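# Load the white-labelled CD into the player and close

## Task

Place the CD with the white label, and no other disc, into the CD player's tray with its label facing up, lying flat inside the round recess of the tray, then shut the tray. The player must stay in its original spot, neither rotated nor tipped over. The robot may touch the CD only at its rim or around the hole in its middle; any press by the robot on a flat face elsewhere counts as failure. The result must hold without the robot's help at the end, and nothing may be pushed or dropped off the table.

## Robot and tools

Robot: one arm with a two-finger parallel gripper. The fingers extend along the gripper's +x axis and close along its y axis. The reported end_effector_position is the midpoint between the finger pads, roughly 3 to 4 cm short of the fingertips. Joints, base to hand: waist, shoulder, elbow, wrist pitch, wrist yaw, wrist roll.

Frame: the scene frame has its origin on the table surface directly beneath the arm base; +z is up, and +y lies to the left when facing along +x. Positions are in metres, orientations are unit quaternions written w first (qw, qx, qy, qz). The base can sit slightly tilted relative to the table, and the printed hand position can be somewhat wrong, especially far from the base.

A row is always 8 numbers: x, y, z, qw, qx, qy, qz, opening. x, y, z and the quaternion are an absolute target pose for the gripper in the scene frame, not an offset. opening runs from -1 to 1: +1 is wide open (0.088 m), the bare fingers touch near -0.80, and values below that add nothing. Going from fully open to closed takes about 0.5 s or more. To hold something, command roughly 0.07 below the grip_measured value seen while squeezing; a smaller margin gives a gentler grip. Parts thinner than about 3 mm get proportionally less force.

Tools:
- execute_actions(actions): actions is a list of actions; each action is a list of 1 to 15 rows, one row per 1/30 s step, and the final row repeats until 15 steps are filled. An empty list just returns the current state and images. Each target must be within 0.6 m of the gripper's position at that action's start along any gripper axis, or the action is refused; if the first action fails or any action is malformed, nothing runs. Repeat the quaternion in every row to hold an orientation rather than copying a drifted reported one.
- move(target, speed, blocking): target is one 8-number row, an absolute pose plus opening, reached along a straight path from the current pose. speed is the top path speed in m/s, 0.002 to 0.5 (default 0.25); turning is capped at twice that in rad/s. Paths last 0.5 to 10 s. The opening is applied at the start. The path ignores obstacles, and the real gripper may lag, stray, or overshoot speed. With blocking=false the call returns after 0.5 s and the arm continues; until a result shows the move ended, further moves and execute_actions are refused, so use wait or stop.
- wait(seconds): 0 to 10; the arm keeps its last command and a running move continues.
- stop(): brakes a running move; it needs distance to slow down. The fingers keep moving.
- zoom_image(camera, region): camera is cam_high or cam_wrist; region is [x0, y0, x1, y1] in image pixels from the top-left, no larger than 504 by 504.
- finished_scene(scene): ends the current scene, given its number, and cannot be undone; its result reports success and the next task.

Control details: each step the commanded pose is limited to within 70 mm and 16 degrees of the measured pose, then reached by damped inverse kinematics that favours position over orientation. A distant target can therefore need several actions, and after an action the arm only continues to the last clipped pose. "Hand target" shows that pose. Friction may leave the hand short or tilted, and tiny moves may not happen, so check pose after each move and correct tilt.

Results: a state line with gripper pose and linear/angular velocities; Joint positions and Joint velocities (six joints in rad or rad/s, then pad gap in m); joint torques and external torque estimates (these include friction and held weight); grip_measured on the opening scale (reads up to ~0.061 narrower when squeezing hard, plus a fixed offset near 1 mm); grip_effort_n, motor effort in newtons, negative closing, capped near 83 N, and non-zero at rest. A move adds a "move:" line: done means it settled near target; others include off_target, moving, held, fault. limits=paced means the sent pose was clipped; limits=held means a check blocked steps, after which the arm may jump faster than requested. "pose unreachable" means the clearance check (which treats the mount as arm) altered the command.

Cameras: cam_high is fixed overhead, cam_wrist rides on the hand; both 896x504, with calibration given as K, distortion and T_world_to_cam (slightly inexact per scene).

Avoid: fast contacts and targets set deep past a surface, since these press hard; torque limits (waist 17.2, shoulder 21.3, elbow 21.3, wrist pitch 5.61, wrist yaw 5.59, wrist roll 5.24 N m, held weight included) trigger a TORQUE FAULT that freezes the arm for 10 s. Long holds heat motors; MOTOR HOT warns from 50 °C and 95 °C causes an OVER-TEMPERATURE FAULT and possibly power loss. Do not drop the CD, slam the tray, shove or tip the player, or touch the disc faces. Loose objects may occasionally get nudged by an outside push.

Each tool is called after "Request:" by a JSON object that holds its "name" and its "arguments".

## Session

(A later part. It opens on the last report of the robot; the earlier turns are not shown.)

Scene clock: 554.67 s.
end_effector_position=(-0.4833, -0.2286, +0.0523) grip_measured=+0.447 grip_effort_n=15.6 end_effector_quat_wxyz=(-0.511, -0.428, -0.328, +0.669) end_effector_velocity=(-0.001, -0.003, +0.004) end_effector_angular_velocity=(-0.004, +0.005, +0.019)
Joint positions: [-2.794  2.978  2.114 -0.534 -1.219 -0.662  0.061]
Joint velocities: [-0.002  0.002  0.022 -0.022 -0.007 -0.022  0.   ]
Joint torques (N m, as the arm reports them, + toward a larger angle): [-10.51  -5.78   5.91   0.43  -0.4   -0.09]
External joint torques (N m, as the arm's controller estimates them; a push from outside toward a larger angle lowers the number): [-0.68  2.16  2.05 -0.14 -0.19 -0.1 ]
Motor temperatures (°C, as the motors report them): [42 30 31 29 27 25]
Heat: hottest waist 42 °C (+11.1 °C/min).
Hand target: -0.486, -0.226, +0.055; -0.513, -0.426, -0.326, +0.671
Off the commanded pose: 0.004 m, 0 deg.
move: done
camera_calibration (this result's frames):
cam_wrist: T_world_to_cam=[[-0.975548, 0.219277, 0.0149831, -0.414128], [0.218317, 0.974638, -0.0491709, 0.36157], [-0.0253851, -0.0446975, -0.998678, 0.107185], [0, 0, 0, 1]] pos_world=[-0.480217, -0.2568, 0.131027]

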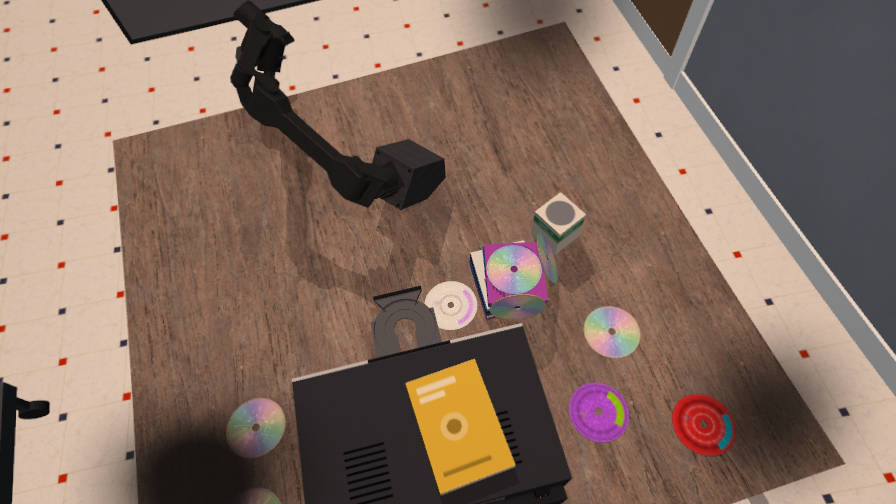

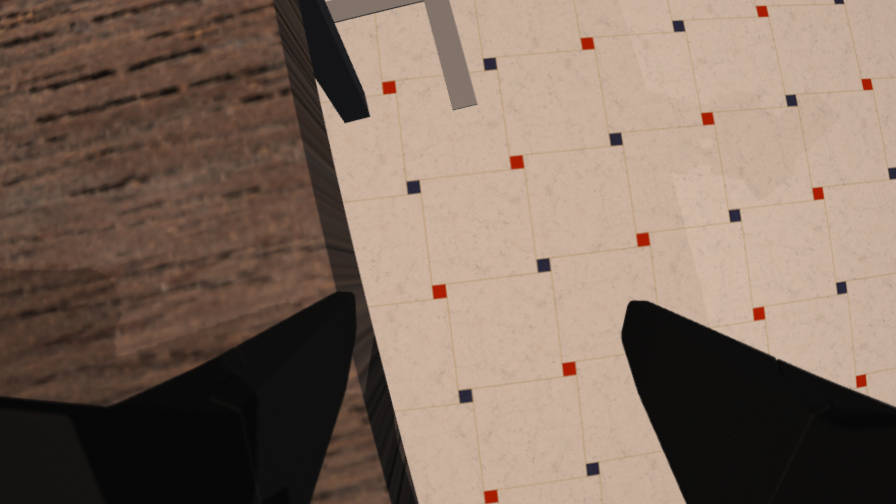

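Request:
{"name": "move", "arguments": {"target": [-0.2,-0.27,0.065,0.5,0.5,0.5,-0.5,0.45], "speed": 0.25}}

Request:
{"name": "move", "arguments": {"target": [0.1,-0.29,0.065,0.5,0.5,0.5,-0.5,0.45], "speed": 0.25}}

Request:
{"name": "move", "arguments": {"target": [0.187,-0.2,0.06,0.7071,0,0.7071,0,0.45], "speed": 0.35}}

Request:
{"name": "move", "arguments": {"target": [0.187,0.0,0.06,0.7071,0,0.7071,0,0.45], "speed": 0.12}}

Request:
{"name": "move", "arguments": {"target": [0.21,0.05,0.06,0.4056,0.5792,0.4056,-0.5792,0.45], "speed": 0.35}}

Request:
{"name": "move", "arguments": {"target": [0.272,0.061,0.052,0.4056,0.5792,0.4056,-0.5792,0.45], "speed": 0.08}}

Scene clock: 569.53 s.
end_effector_position=(-0.2016, -0.2702, +0.0647) grip_measured=+0.447 grip_effort_n=15.1 end_effector_quat_wxyz=(+0.503, +0.498, +0.500, -0.499) end_effector_velocity=(+0.001, -0.000, +0.003) end_effector_angular_velocity=(+0.004, +0.007, +0.022)
Joint positions: [-2.566  1.958  1.121 -0.815 -0.927 -1.049  0.061]
Joint velocities: [-0.002 -0.012 -0.002 -0.007  0.007 -0.022 -0.   ]
Joint torques (N m, as the arm reports them, + toward a larger angle): [-6.47 -4.33  2.41 -0.02  0.09  0.08]
External joint torques (N m, as the arm's controller estimates them; a push from outside toward a larger angle lowers the number): [-0.1  -0.11 -0.53 -0.2   0.14  0.08]
Motor temperatures (°C, as the motors report them): [48 31 31 29 27 25]
Heat: hottest waist 48 °C (+17.2 °C/min).
Hand target: -0.200, -0.269, +0.065; +0.500, +0.499, +0.501, -0.499
Off the commanded pose: 0.002 m, 0 deg.
move: done
camera_calibration (this result's frames):
cam_wrist: T_world_to_cam=[[-0.998589, -0.0526092, -0.00728199, -0.207115], [-0.0516014, 0.928591, 0.367501, 0.247425], [-0.0125719, 0.367358, -0.929995, 0.234338], [0, 0, 0, 1]] pos_world=[-0.191109, -0.326739, 0.125496]

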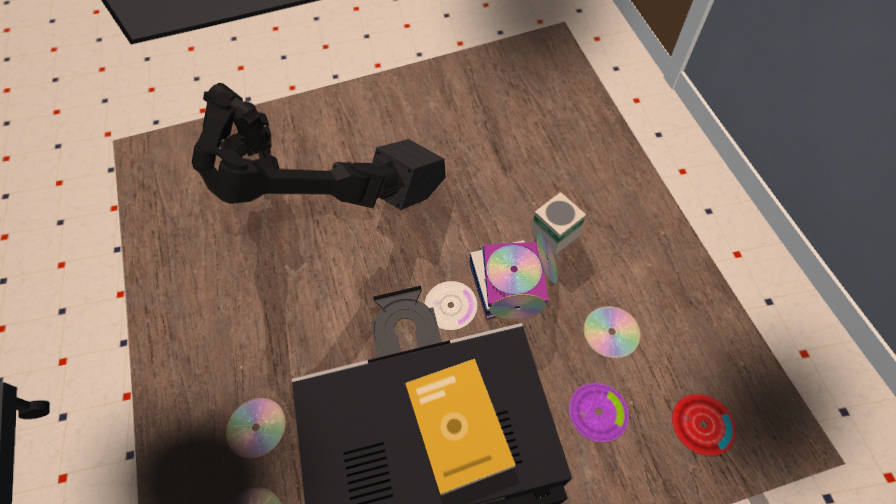

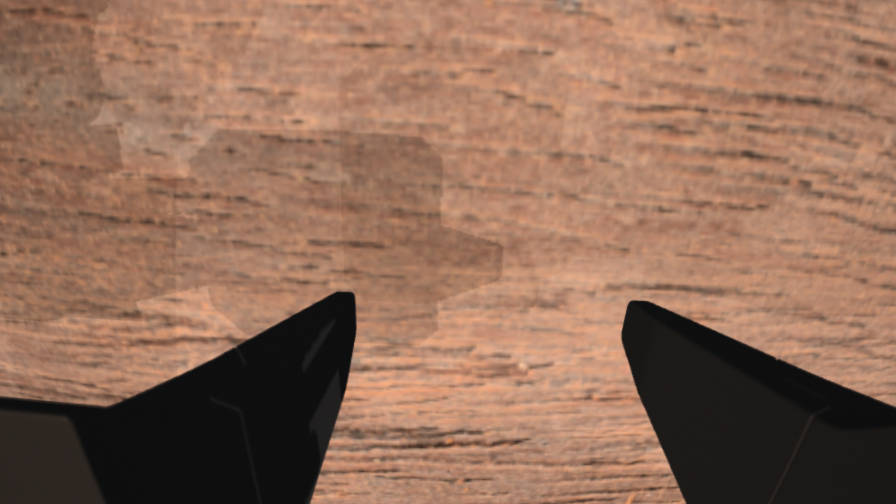

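Scene clock: 571.30 s.
end_effector_position=(+0.0969, -0.2862, +0.0627) grip_measured=+0.447 grip_effort_n=15.1 end_effector_quat_wxyz=(+0.495, +0.504, +0.500, -0.501) end_effector_velocity=(+0.000, +0.001, -0.001) end_effector_angular_velocity=(-0.003, +0.002, +0.001)
Joint positions: [-1.692  0.809  0.746 -0.752 -0.583  0.116  0.061]
Joint velocities: [ 0.007 -0.007 -0.007  0.007  0.007  0.007 -0.   ]
Joint torques (N m, as the arm reports them, + toward a larger angle): [-0.64 -3.93  5.69  0.45  0.1   0.1 ]
External joint torques (N m, as the arm's controller estimates them; a push from outside toward a larger angle lowers the number): [0.31 0.01 1.77 0.19 0.1  0.1 ]
Motor temperatures (°C, as the motors report them): [47 31 31 29 27 25]
Heat: hottest waist 47 °C (+16.0 °C/min).
Hand target: +0.099, -0.290, +0.066; +0.501, +0.497, +0.499, -0.503
Off the commanded pose: 0.005 m, 1 deg.
move: done
camera_calibration (this result's frames):
cam_wrist: T_world_to_cam=[[-0.999343, -0.0358488, -0.00528919, 0.0948689], [-0.0351748, 0.924587, 0.379345, 0.274886], [-0.00870874, 0.379282, -0.92524, 0.244853], [0, 0, 0, 1]] pos_world=[0.106608, -0.343623, 0.122773]

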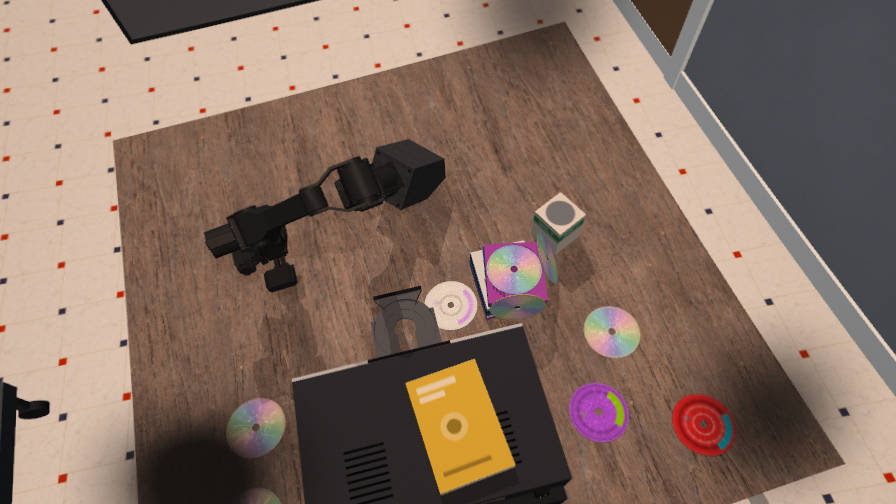

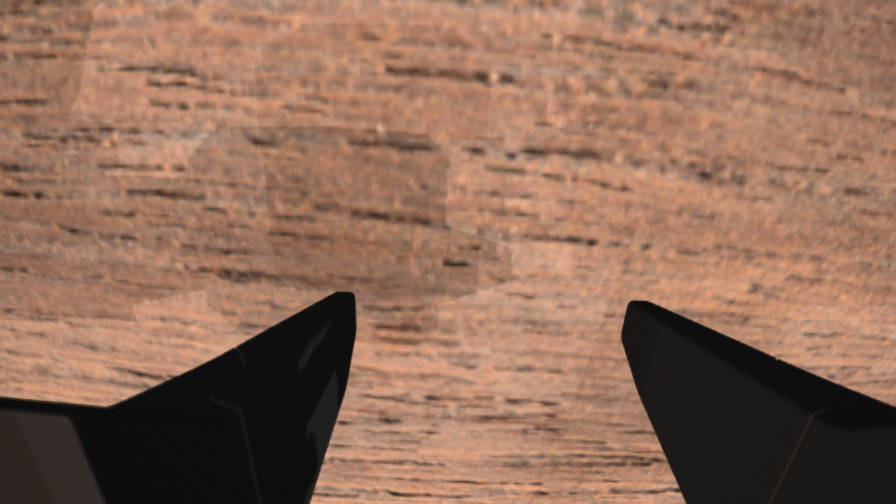

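Scene clock: 574.03 s.
end_effector_position=(+0.1888, -0.2037, +0.0632) grip_measured=+0.447 grip_effort_n=15.1 end_effector_quat_wxyz=(+0.712, -0.000, +0.702, -0.007) end_effector_velocity=(-0.005, +0.003, -0.001) end_effector_angular_velocity=(+0.004, +0.029, +0.019)
Joint positions: [-0.583  0.564  0.622 -0.716  0.274 -0.719  0.061]
Joint velocities: [ 0.007  0.002 -0.002 -0.022  0.022 -0.007  0.   ]
Joint torques (N m, as the arm reports them, + toward a larger angle): [ 0.52 -2.51  3.8   0.46  0.07 -0.05]
External joint torques (N m, as the arm's controller estimates them; a push from outside toward a larger angle lowers the number): [ 0.39  1.22 -0.69  0.14  0.12 -0.05]
Motor temperatures (°C, as the motors report them): [46 31 31 29 27 25]
Heat: hottest waist 46 °C (+15.1 °C/min).
Hand target: +0.187, -0.201, +0.060; +0.708, -0.002, +0.706, -0.002
Off the commanded pose: 0.005 m, 1 deg.
move: done
camera_calibration (this result's frames):
cam_wrist: T_world_to_cam=[[0.036149, -0.999332, 0.0053302, -0.202756], [-0.93299, -0.0318371, 0.358491, 0.177682], [-0.358082, -0.0179321, -0.933518, 0.200447], [0, 0, 0, 1]] pos_world=[0.244882, -0.193369, 0.124504]

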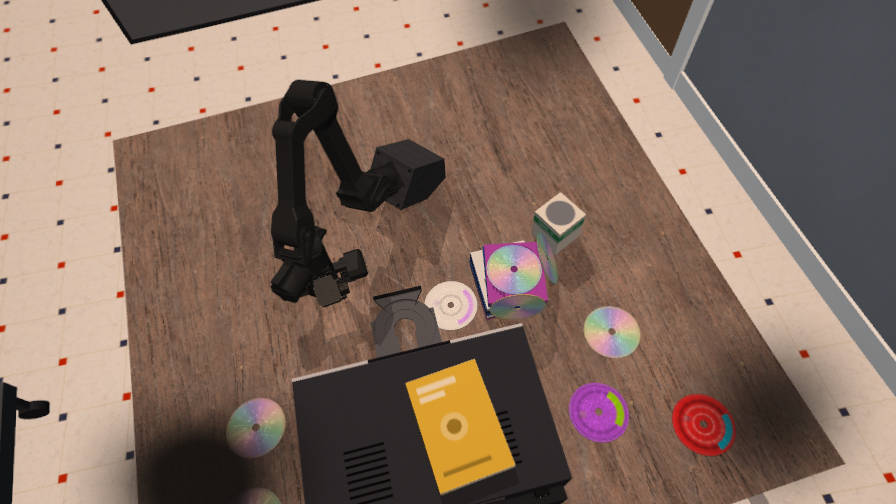

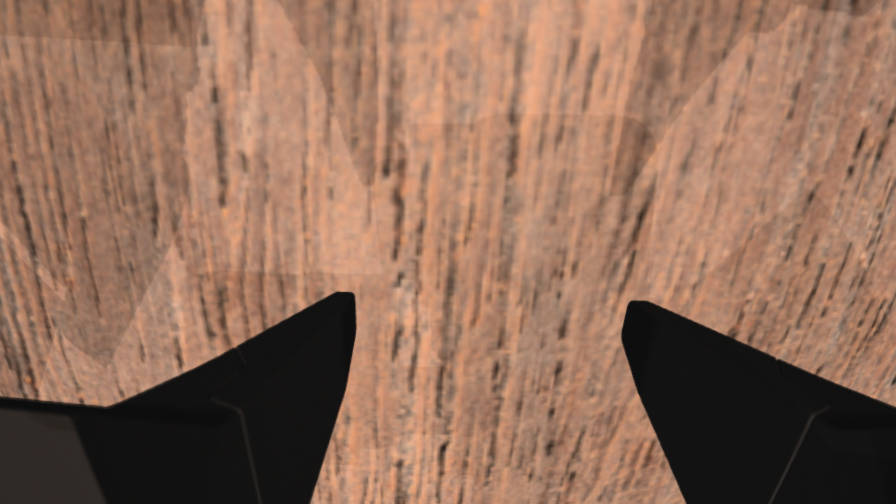

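Scene clock: 576.17 s.
end_effector_position=(+0.1849, -0.0016, +0.0586) grip_measured=+0.447 grip_effort_n=15.1 end_effector_quat_wxyz=(+0.707, -0.003, +0.707, +0.002) end_effector_velocity=(-0.005, +0.003, -0.001) end_effector_angular_velocity=(+0.007, +0.025, +0.016)
Joint positions: [ 0.695  1.292  0.438 -0.791  0.923  0.717  0.061]
Joint velocities: [ 0.002  0.017 -0.002 -0.007 -0.022  0.007 -0.   ]
Joint torques (N m, as the arm reports them, + toward a larger angle): [ 2.81 -0.4   4.61  0.36  0.18  0.07]
External joint torques (N m, as the arm's controller estimates them; a push from outside toward a larger angle lowers the number): [0.25 0.98 1.76 0.19 0.15 0.07]
Motor temperatures (°C, as the motors report them): [45 31 31 29 27 25]
Heat: hottest waist 45 °C (+14.0 °C/min).
Hand target: +0.189, -0.000, +0.060; +0.711, -0.000, +0.703, +0.000
Off the commanded pose: 0.003 m, 0 deg.
move: done
camera_calibration (this result's frames):
cam_wrist: T_world_to_cam=[[0.0532028, -0.998568, -0.00565854, -0.00308405], [-0.926948, -0.0514929, 0.371639, 0.180254], [-0.371398, -0.014527, -0.92836, 0.200497], [0, 0, 0, 1]] pos_world=[0.241715, 0.00911483, 0.119127]

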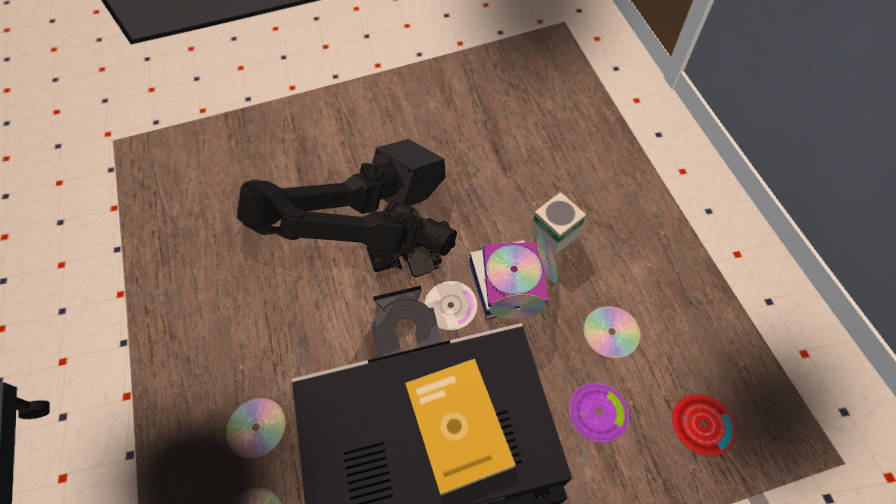

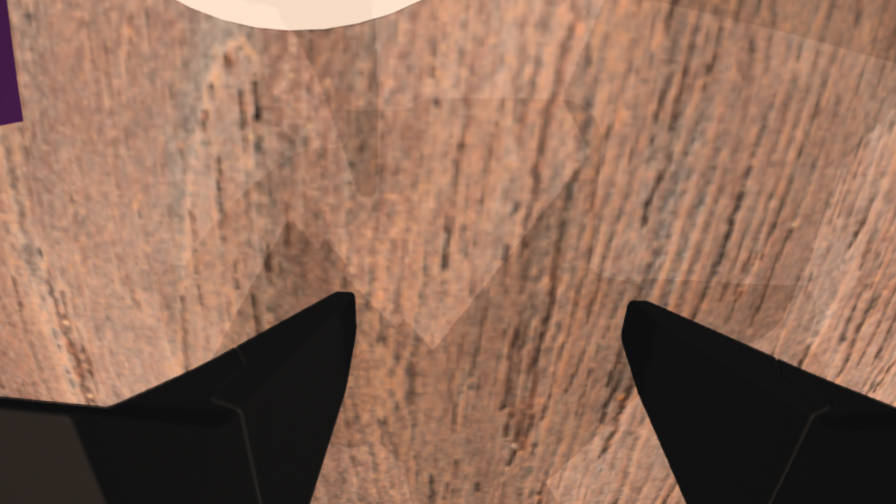

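Scene clock: 579.40 s.
end_effector_position=(+0.2084, +0.0478, +0.0588) grip_measured=+0.447 grip_effort_n=14.7 end_effector_quat_wxyz=(+0.408, +0.577, +0.405, -0.580) end_effector_velocity=(-0.003, -0.001, +0.000) end_effector_angular_velocity=(-0.004, +0.013, +0.012)
Joint positions: [ 0.762  1.609  0.591 -0.721  0.918  2.757  0.061]
Joint velocities: [ 0.002  0.002  0.002 -0.022 -0.007  0.007 -0.   ]
Joint torques (N m, as the arm reports them, + toward a larger angle): [ 4.17 -0.99  4.16 -0.02 -0.13  0.1 ]
External joint torques (N m, as the arm's controller estimates them; a push from outside toward a larger angle lowers the number): [ 0.39  1.21  1.43 -0.13 -0.16  0.1 ]
Motor temperatures (°C, as the motors report them): [43 30 31 29 27 25]
Heat: hottest waist 43 °C (+12.2 °C/min).
Hand target: +0.210, +0.050, +0.060; +0.405, +0.580, +0.406, -0.579
Off the commanded pose: 0.003 m, 0 deg.
move: done
camera_calibration (this result's frames):
cam_wrist: T_world_to_cam=[[-0.955363, 0.295353, -0.00693313, 0.19341], [0.272286, 0.88937, 0.367263, -0.0901991], [0.114638, 0.348981, -0.930091, 0.0915754], [0, 0, 0, 1]] pos_world=[0.198839, -0.00886195, 0.119641]

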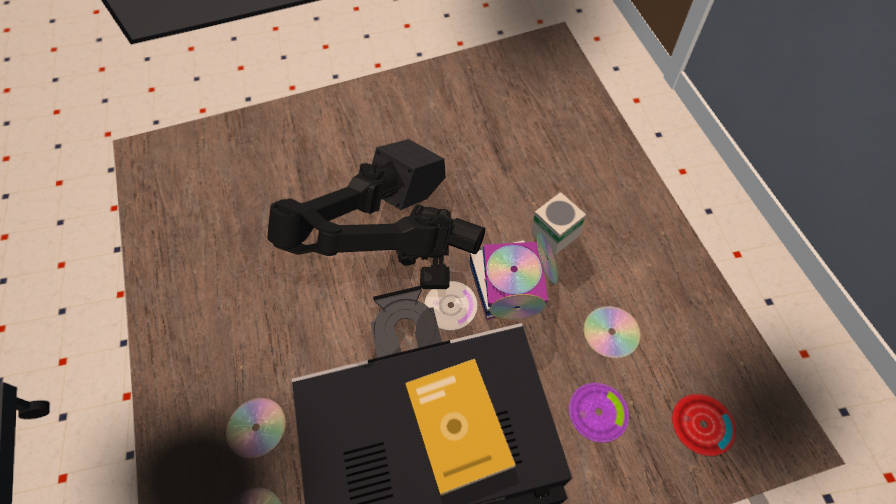

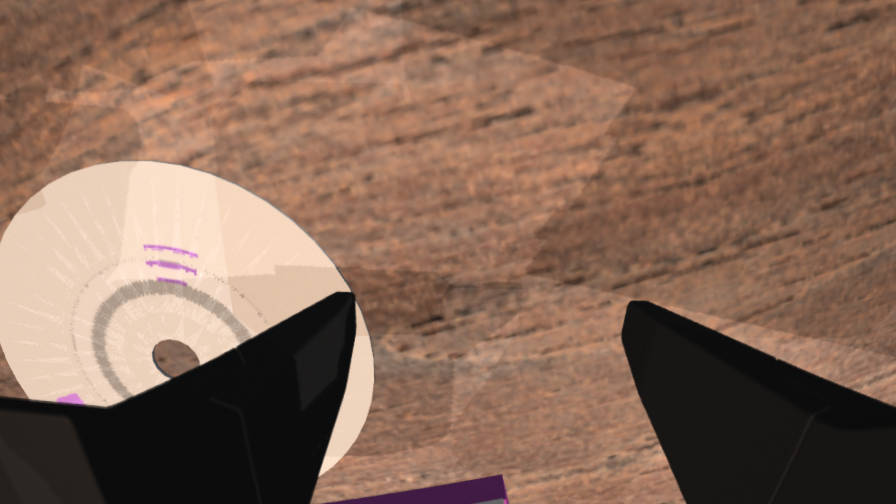

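Scene clock: 580.57 s.
end_effector_position=(+0.2687, +0.0603, +0.0524) grip_measured=+0.447 grip_effort_n=15.1 end_effector_quat_wxyz=(+0.405, +0.577, +0.408, -0.580) end_effector_velocity=(-0.001, -0.002, -0.001) end_effector_angular_velocity=(-0.011, +0.003, +0.001)
Joint positions: [ 0.651  1.709  0.801 -0.685  0.92   2.574  0.061]
Joint velocities: [-0.002  0.002 -0.002 -0.007  0.007  0.007 -0.   ]
Joint torques (N m, as the arm reports them, + toward a larger angle): [ 4.67 -2.08  4.25  0.29  0.15 -0.06]
External joint torques (N m, as the arm's controller estimates them; a push from outside toward a larger angle lowers the number): [-0.15  1.11  1.59  0.15  0.11 -0.06]
Motor temperatures (°C, as the motors report them): [43 30 31 29 27 25]
Heat: hottest waist 43 °C (+13.2 °C/min).
Hand target: +0.272, +0.061, +0.052; +0.406, +0.579, +0.405, -0.580
Off the commanded pose: 0.003 m, 0 deg.
move: done
camera_calibration (this result's frames):
cam_wrist: T_world_to_cam=[[-0.955164, 0.296078, 0.000128147, 0.246807], [0.274877, 0.886605, 0.371988, -0.116099], [0.110024, 0.355345, -0.928238, 0.0751039], [0, 0, 0, 1]] pos_world=[0.25939, 0.00317239, 0.11287]

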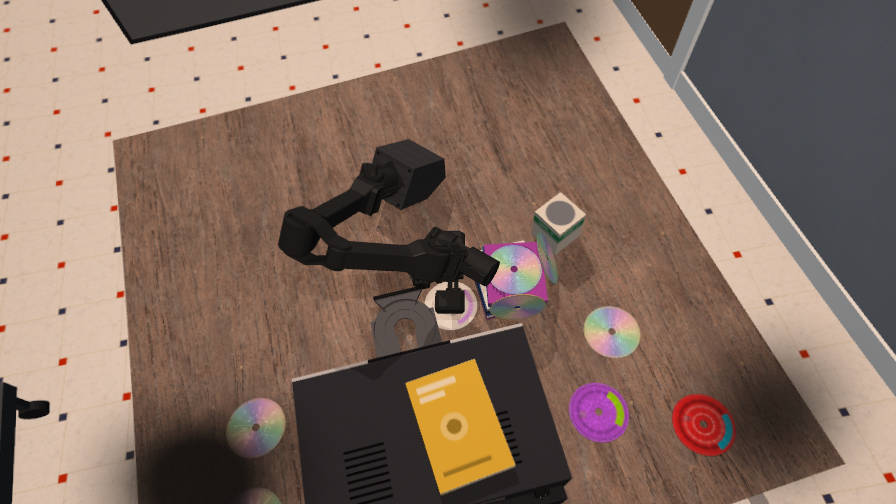

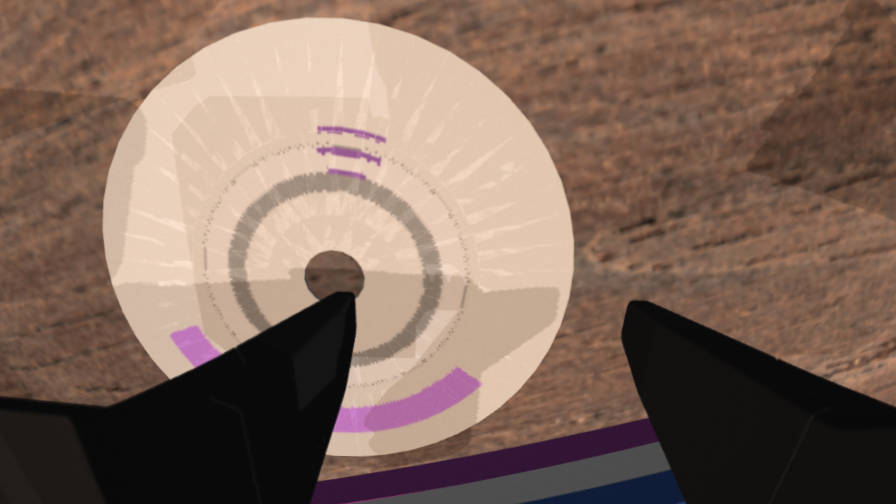

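Request:
{"name": "move", "arguments": {"target": [0.2725,0.0555,0.042,0.3981,0.5739,0.4131,-0.5845,0.45], "speed": 0.02}}

Scene clock: 590.07 s.
end_effector_position=(+0.2728, +0.0567, +0.0428) grip_measured=+0.447 grip_effort_n=14.7 end_effector_quat_wxyz=(+0.400, +0.574, +0.412, -0.584) end_effector_velocity=(-0.005, -0.000, -0.002) end_effector_angular_velocity=(-0.001, +0.014, +0.019)
Joint positions: [ 0.604  1.71   0.801 -0.642  0.908  2.514  0.061]
Joint velocities: [-0.002  0.002 -0.007 -0.007 -0.007 -0.007 -0.   ]
Joint torques (N m, as the arm reports them, + toward a larger angle): [ 4.17 -3.16  2.31  0.29 -0.14 -0.18]
External joint torques (N m, as the arm's controller estimates them; a push from outside toward a larger angle lowers the number): [-0.67  0.13 -0.15  0.19 -0.16 -0.18]
Motor temperatures (°C, as the motors report them): [41 29 31 29 27 25]
Heat: hottest waist 41 °C (+11.1 °C/min).
Hand target: +0.272, +0.055, +0.042; +0.398, +0.574, +0.413, -0.585
Off the commanded pose: 0.001 m, 0 deg.
move: done
camera_calibration (this result's frames):
cam_wrist: T_world_to_cam=[[-0.954488, 0.297789, 0.0165455, 0.250751], [0.282479, 0.884828, 0.370521, -0.112381], [0.0956973, 0.358332, -0.928677, 0.0707982], [0, 0, 0, 1]] pos_world=[0.264308, -0.000602516, 0.103239]

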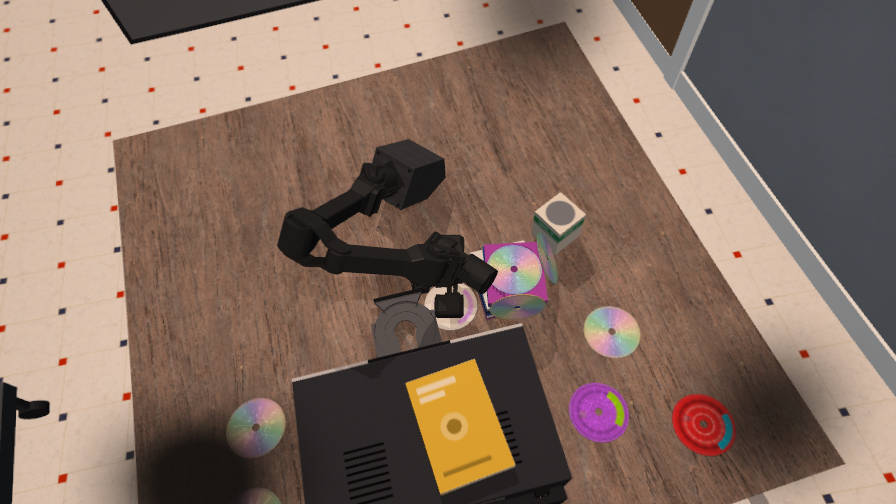

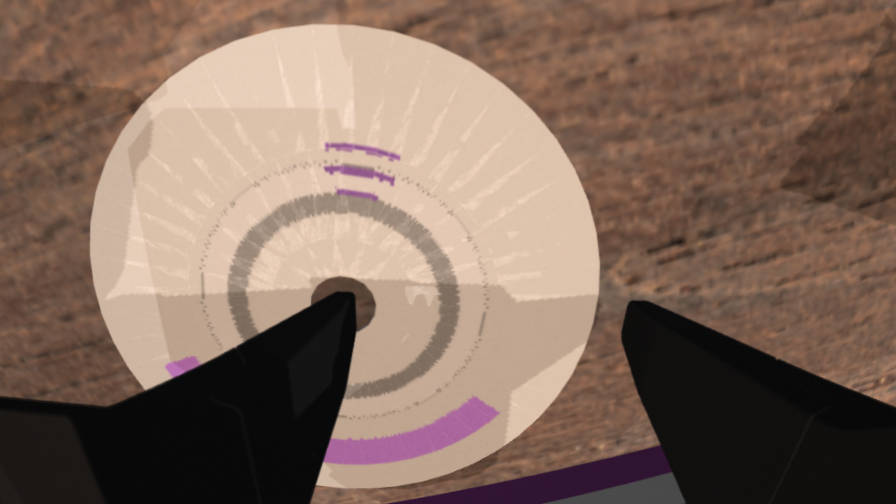

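Request:
{"name": "execute_actions", "arguments": {"actions": [[[0.272,0.0555,0.039,0.3981,0.5739,0.4131,-0.5845,0.45]],[[0.2715,0.0555,0.0365,0.3981,0.5739,0.4131,-0.5845,0.45]],[[0.271,0.0555,0.035,0.3981,0.5739,0.4131,-0.5845,0.45]]]}}

Request:
{"name": "move", "arguments": {"target": [0.258,0.0555,0.034,0.3981,0.5739,0.4131,-0.5845,0.45], "speed": 0.02}}

Scene clock: 598.87 s.
end_effector_position=(+0.2724, +0.0565, +0.0378) grip_measured=+0.447 grip_effort_n=14.7 end_effector_quat_wxyz=(+0.400, +0.576, +0.412, -0.582) end_effector_velocity=(-0.001, -0.001, +0.000) end_effector_angular_velocity=(+0.004, +0.007, +0.008)
Joint positions: [ 0.589  1.707  0.783 -0.597  0.906  2.479  0.061]
Joint velocities: [-0.002 -0.007 -0.002 -0.007 -0.007 -0.007 -0.   ]
Joint torques (N m, as the arm reports them, + toward a larger angle): [ 3.88 -2.45  2.09  0.78 -0.13 -0.18]
External joint torques (N m, as the arm's controller estimates them; a push from outside toward a larger angle lowers the number): [-0.91  0.96 -0.4   0.65 -0.17 -0.18]
External joint torques at the end of the 1st action: [-0.56  0.41 -0.2   0.18 -0.18 -0.23]
External joint torques at the end of the 2nd action: [-0.63  0.53 -0.44  0.42 -0.16 -0.2 ]
Motor temperatures (°C, as the motors report them): [39 29 31 29 27 25]
Heat: hottest waist 39 °C (+5.1 °C/min).
Hand target: +0.271, +0.055, +0.035; +0.398, +0.574, +0.413, -0.585
Off the commanded pose: 0.003 m, 0 deg.
camera_calibration (this result's frames):
cam_wrist: T_world_to_cam=[[-0.955103, 0.295974, 0.0133089, 0.250916], [0.279157, 0.883969, 0.375061, -0.109471], [0.0992437, 0.361937, -0.926905, 0.0650628], [0, 0, 0, 1]] pos_world=[0.263754, -0.00104469, 0.0980258]

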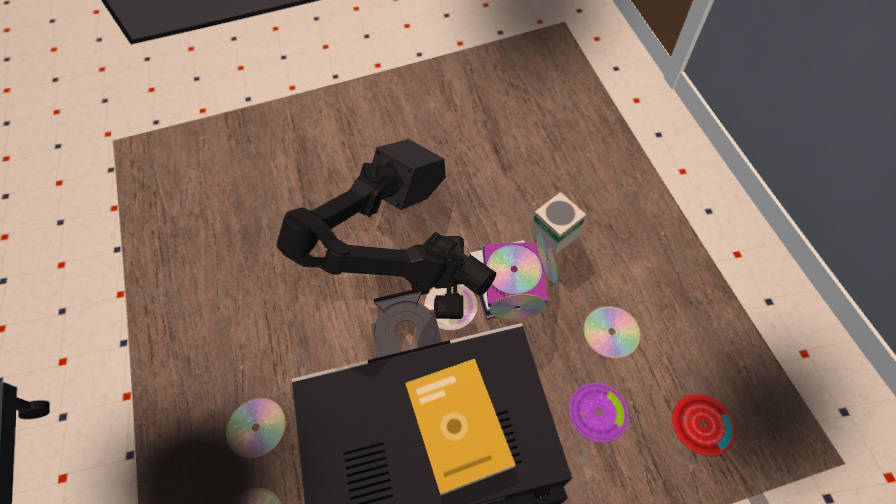

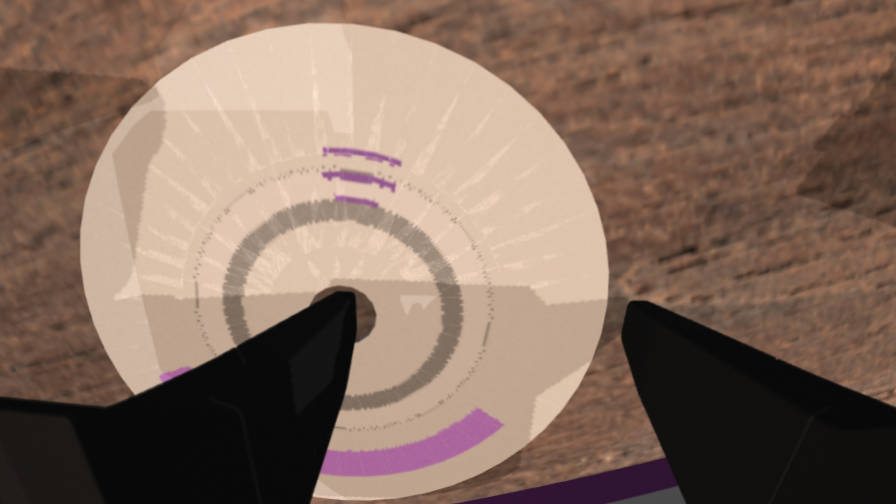

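Scene clock: 599.83 s.
end_effector_position=(+0.2652, +0.0569, +0.0372) grip_measured=+0.447 grip_effort_n=14.2 end_effector_quat_wxyz=(+0.398, +0.582, +0.409, -0.580) end_effector_velocity=(-0.004, +0.000, +0.000) end_effector_angular_velocity=(+0.003, +0.008, +0.019)
Joint positions: [ 0.597  1.693  0.744 -0.564  0.908  2.489  0.061]
Joint velocities: [ 0.002 -0.002 -0.007 -0.007 -0.007 -0.007 -0.   ]
Joint torques (N m, as the arm reports them, + toward a larger angle): [ 4.   -2.11  0.67 -0.09 -0.16  0.14]
External joint torques (N m, as the arm's controller estimates them; a push from outside toward a larger angle lowers the number): [-0.68  1.1  -1.77 -0.22 -0.18  0.14]
Motor temperatures (°C, as the motors report them): [39 29 31 29 27 25]
Heat: hottest waist 39 °C (+4.1 °C/min).
Hand target: +0.258, +0.055, +0.034; +0.398, +0.574, +0.413, -0.584
Off the commanded pose: 0.008 m, 1 deg.
move: done
camera_calibration (this result's frames):
cam_wrist: T_world_to_cam=[[-0.951875, 0.306438, 0.00540775, 0.242752], [0.285157, 0.879026, 0.382099, -0.109175], [0.112336, 0.365253, -0.924106, 0.0612678], [0, 0, 0, 1]] pos_world=[0.255319, -0.000799403, 0.0970208]

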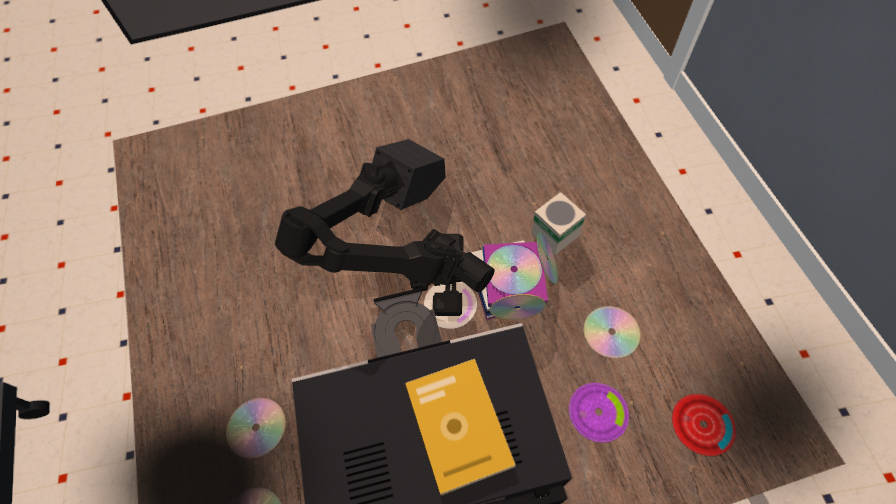

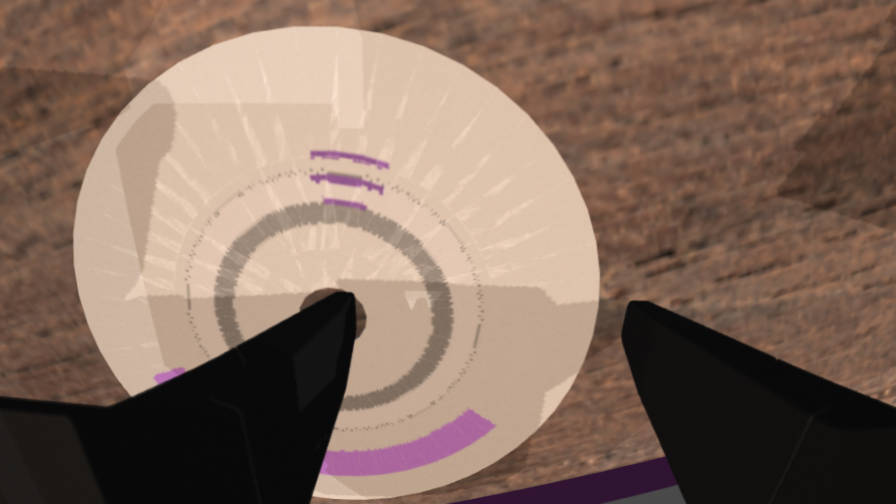

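Request:
{"name": "execute_actions", "arguments": {"actions": [[[0.250,0.055,0.0355,0.3905,0.5687,0.4207,-0.5897,0.45]],[[0.240,0.054,0.0355,0.3905,0.5687,0.4207,-0.5897,0.45]],[[0.228,0.052,0.0355,0.3905,0.5687,0.4207,-0.5897,0.45]],[[0.216,0.047,0.0355,0.44,0.53,0.468,-0.553,0.45]],[[0.204,0.04,0.0355,0.487,0.487,0.513,-0.513,0.45]]]}}

Scene clock: 615.00 s.
end_effector_position=(+0.2102, +0.0422, +0.0375) grip_measured=+0.447 grip_effort_n=14.7 end_effector_quat_wxyz=(+0.484, +0.496, +0.507, -0.512) end_effector_velocity=(-0.005, +0.000, -0.000) end_effector_angular_velocity=(+0.014, +0.019, +0.011)
Joint positions: [ 0.644  1.594  0.555 -0.581  0.895  2.261  0.061]
Joint velocities: [-0.002 -0.007 -0.007 -0.007 -0.022 -0.007 -0.   ]
Joint torques (N m, as the arm reports them, + toward a larger angle): [ 3.39 -1.96  0.74 -0.21 -0.08 -0.09]
External joint torques (N m, as the arm's controller estimates them; a push from outside toward a larger angle lowers the number): [-0.38  0.42 -1.59 -0.32 -0.1  -0.09]
External joint torques at the end of the 1st action: [-0.4   0.81 -1.6  -0.56 -0.43  0.14]
External joint torques at the end of the 2nd action: [-0.43  0.86 -1.47 -0.2  -0.41  0.19]
External joint torques at the end of the 3rd action: [-0.39  0.72 -1.55 -0.14 -0.39  0.11]
External joint torques at the end of the 4th action: [-0.36  0.81 -1.45 -0.18 -0.22 -0.08]
Motor temperatures (°C, as the motors report them): [37 28 30 28 27 25]
Heat: hottest waist 37 °C (-6.1 °C/min).
Hand target: +0.204, +0.040, +0.035; +0.487, +0.487, +0.513, -0.513
Off the commanded pose: 0.007 m, 1 deg.
camera_calibration (this result's frames):
cam_wrist: T_world_to_cam=[[-0.99901, -0.0302832, 0.0325949, 0.218047], [-0.015656, 0.925027, 0.379578, -0.0192777], [-0.041646, 0.378692, -0.924585, 0.104951], [0, 0, 0, 1]] pos_world=[0.2219, -0.0153084, 0.0972462]

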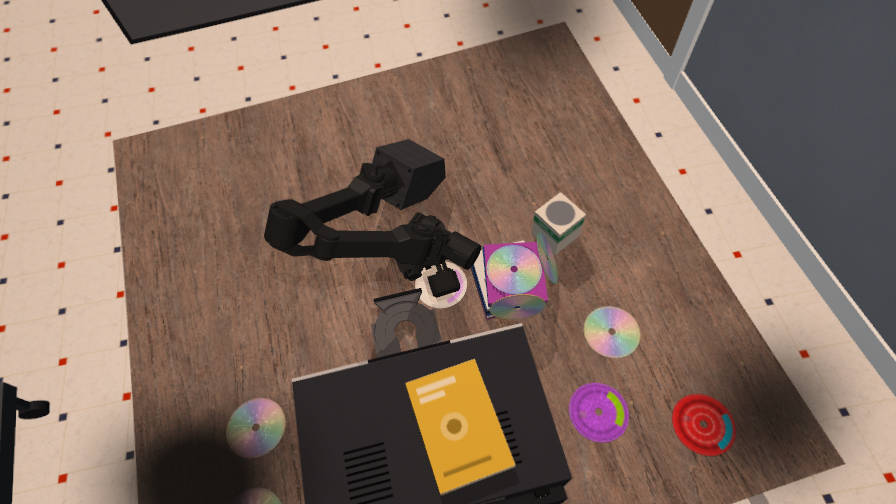

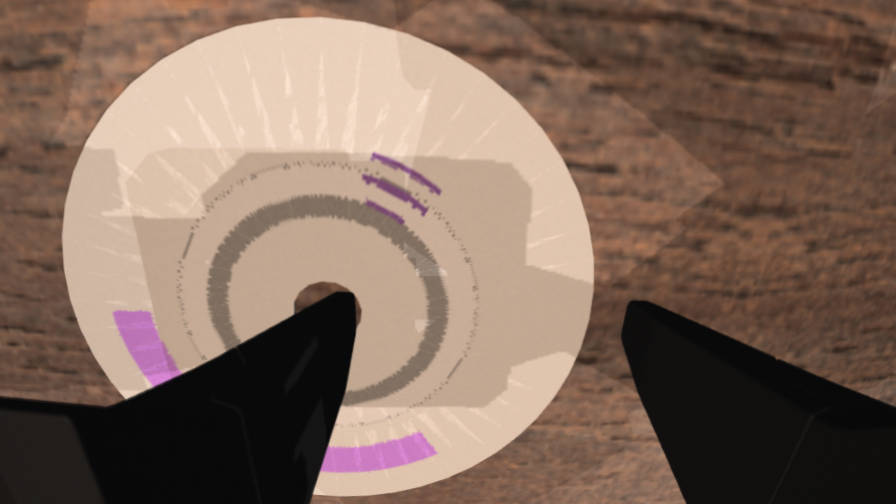

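Request:
{"name": "execute_actions", "arguments": {"actions": [[[0.194,0.029,0.0345,0.5498,0.4159,0.5722,-0.4451,0.45]],[[0.187,0.017,0.034,0.6032,0.3377,0.6216,-0.3695,0.45]],[[0.184,0.004,0.034,0.6463,0.2536,0.6603,-0.2876,0.45]],[[0.184,-0.010,0.034,0.6782,0.1652,0.6878,-0.2008,0.45]],[[0.184,-0.023,0.034,0.6782,0.1652,0.6878,-0.2008,0.45]]]}}

Scene clock: 623.73 s.
end_effector_position=(+0.1892, -0.0190, +0.0367) grip_measured=+0.447 grip_effort_n=12.8 end_effector_quat_wxyz=(+0.681, +0.174, +0.684, -0.196) end_effector_velocity=(-0.003, -0.003, -0.001) end_effector_angular_velocity=(-0.012, +0.006, +0.009)
Joint positions: [ 0.517  1.221  0.385 -0.613  0.936  0.991  0.061]
Joint velocities: [-0.007 -0.007 -0.007 -0.007  0.007 -0.007 -0.   ]
Joint torques (N m, as the arm reports them, + toward a larger angle): [ 0.84 -1.22  1.25 -0.31  0.24 -0.09]
External joint torques (N m, as the arm's controller estimates them; a push from outside toward a larger angle lowers the number): [-1.47  0.41 -1.25 -0.47  0.18 -0.09]
External joint torques at the end of the 1st action: [-0.96  0.7  -1.45 -0.18 -0.1  -0.05]
External joint torques at the end of the 2nd action: [-1.16  0.66 -1.75 -0.24 -0.04 -0.12]
External joint torques at the end of the 3rd action: [-0.98  0.52 -1.42 -0.18  0.04 -0.01]
External joint torques at the end of the 4th action: [-1.19  0.39 -1.43 -0.19  0.09 -0.09]
Motor temperatures (°C, as the motors report them): [36 28 30 28 27 25]
Heat: hottest waist 36 °C (-11.1 °C/min).
Hand target: +0.184, -0.023, +0.034; +0.678, +0.165, +0.688, -0.201
Off the commanded pose: 0.007 m, 1 deg.
camera_calibration (this result's frames):
cam_wrist: T_world_to_cam=[[-0.464371, -0.885296, 0.0247273, 0.0780846], [-0.818747, 0.439774, 0.369123, 0.180352], [-0.337657, 0.151164, -0.929052, 0.178334], [0, 0, 0, 1]] pos_world=[0.244138, -0.0371437, 0.0971792]

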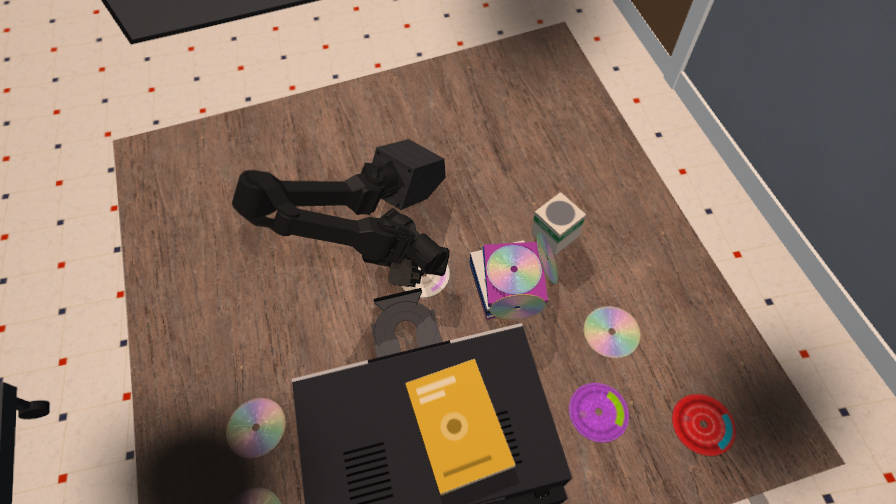

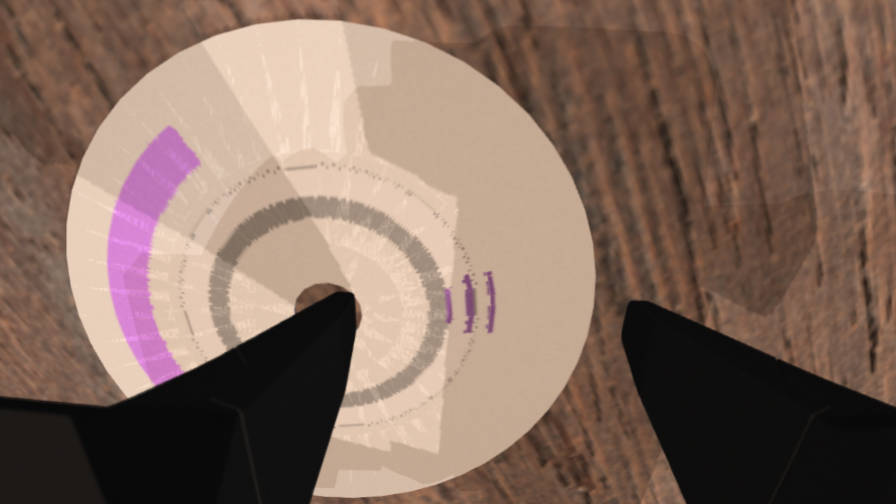

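Request:
{"name": "execute_actions", "arguments": {"actions": [[[0.184,-0.034,0.0335,0.6782,0.1652,0.6878,-0.2008,0.45]],[[0.184,-0.045,0.0335,0.6782,0.1652,0.6878,-0.2008,0.45]],[[0.184,-0.056,0.0335,0.6782,0.1652,0.6878,-0.2008,0.45]],[[0.184,-0.067,0.0335,0.6782,0.1652,0.6878,-0.2008,0.45]],[[0.184,-0.078,0.0335,0.6782,0.1652,0.6878,-0.2008,0.45]],[[0.184,-0.089,0.0335,0.6782,0.1652,0.6878,-0.2008,0.45]]]}}

Scene clock: 634.87 s.
end_effector_position=(+0.1879, -0.0829, +0.0361) grip_measured=+0.447 grip_effort_n=12.3 end_effector_quat_wxyz=(+0.682, +0.175, +0.685, -0.186) end_effector_velocity=(-0.005, +0.002, -0.001) end_effector_angular_velocity=(+0.019, +0.020, +0.048)
Joint positions: [ 0.197  0.8    0.362 -0.629  0.821  0.489  0.061]
Joint velocities: [-0.007 -0.002 -0.002 -0.022 -0.022 -0.037 -0.   ]
Joint torques (N m, as the arm reports them, + toward a larger angle): [-0.94 -1.08  2.73  0.23  0.6  -0.03]
External joint torques (N m, as the arm's controller estimates them; a push from outside toward a larger angle lowers the number): [-2.    0.58 -0.16  0.04  0.58 -0.03]
External joint torques at the end of the 2nd action: [-1.54  0.27 -1.06 -0.4   0.26 -0.01]
External joint torques at the end of the 3rd action: [-1.47  0.47 -1.28 -0.31  0.33 -0.01]
External joint torques at the end of the 4th action: [-1.69  0.57 -1.14 -0.18  0.34 -0.04]
External joint torques at the end of the 5th action: [-1.88  0.38 -0.87 -0.06  0.44 -0.08]
Motor temperatures (°C, as the motors report them): [34 28 29 28 27 25]
Heat: hottest waist 34 °C (-11.1 °C/min).
Hand target: +0.184, -0.089, +0.034; +0.678, +0.165, +0.688, -0.201
Off the commanded pose: 0.008 m, 2 deg.
camera_calibration (this result's frames):
cam_wrist: T_world_to_cam=[[-0.452384, -0.891762, 0.0104383, 0.018658], [-0.825705, 0.42324, 0.372933, 0.207474], [-0.336986, 0.16009, -0.927799, 0.187551], [0, 0, 0, 1]] pos_world=[0.242955, -0.101198, 0.0964414]

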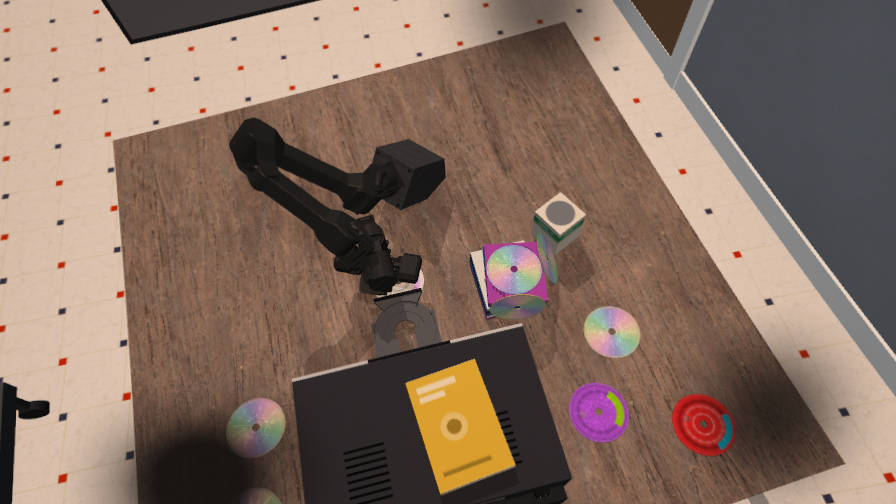

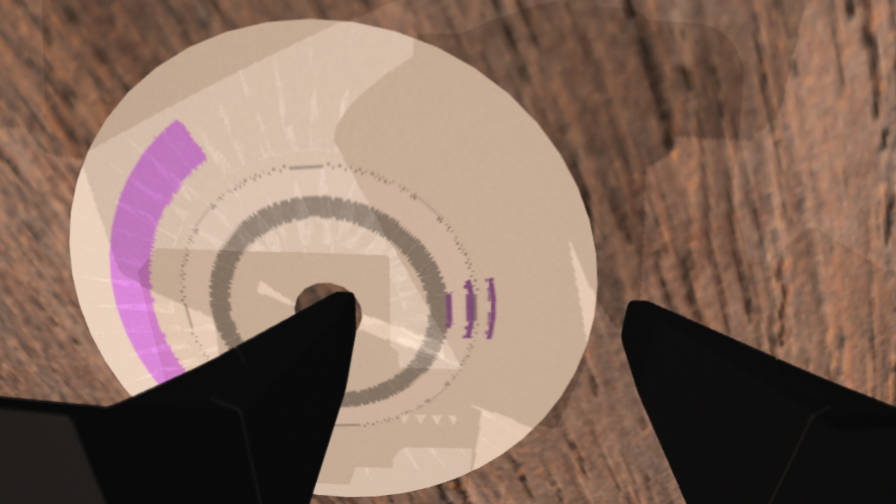

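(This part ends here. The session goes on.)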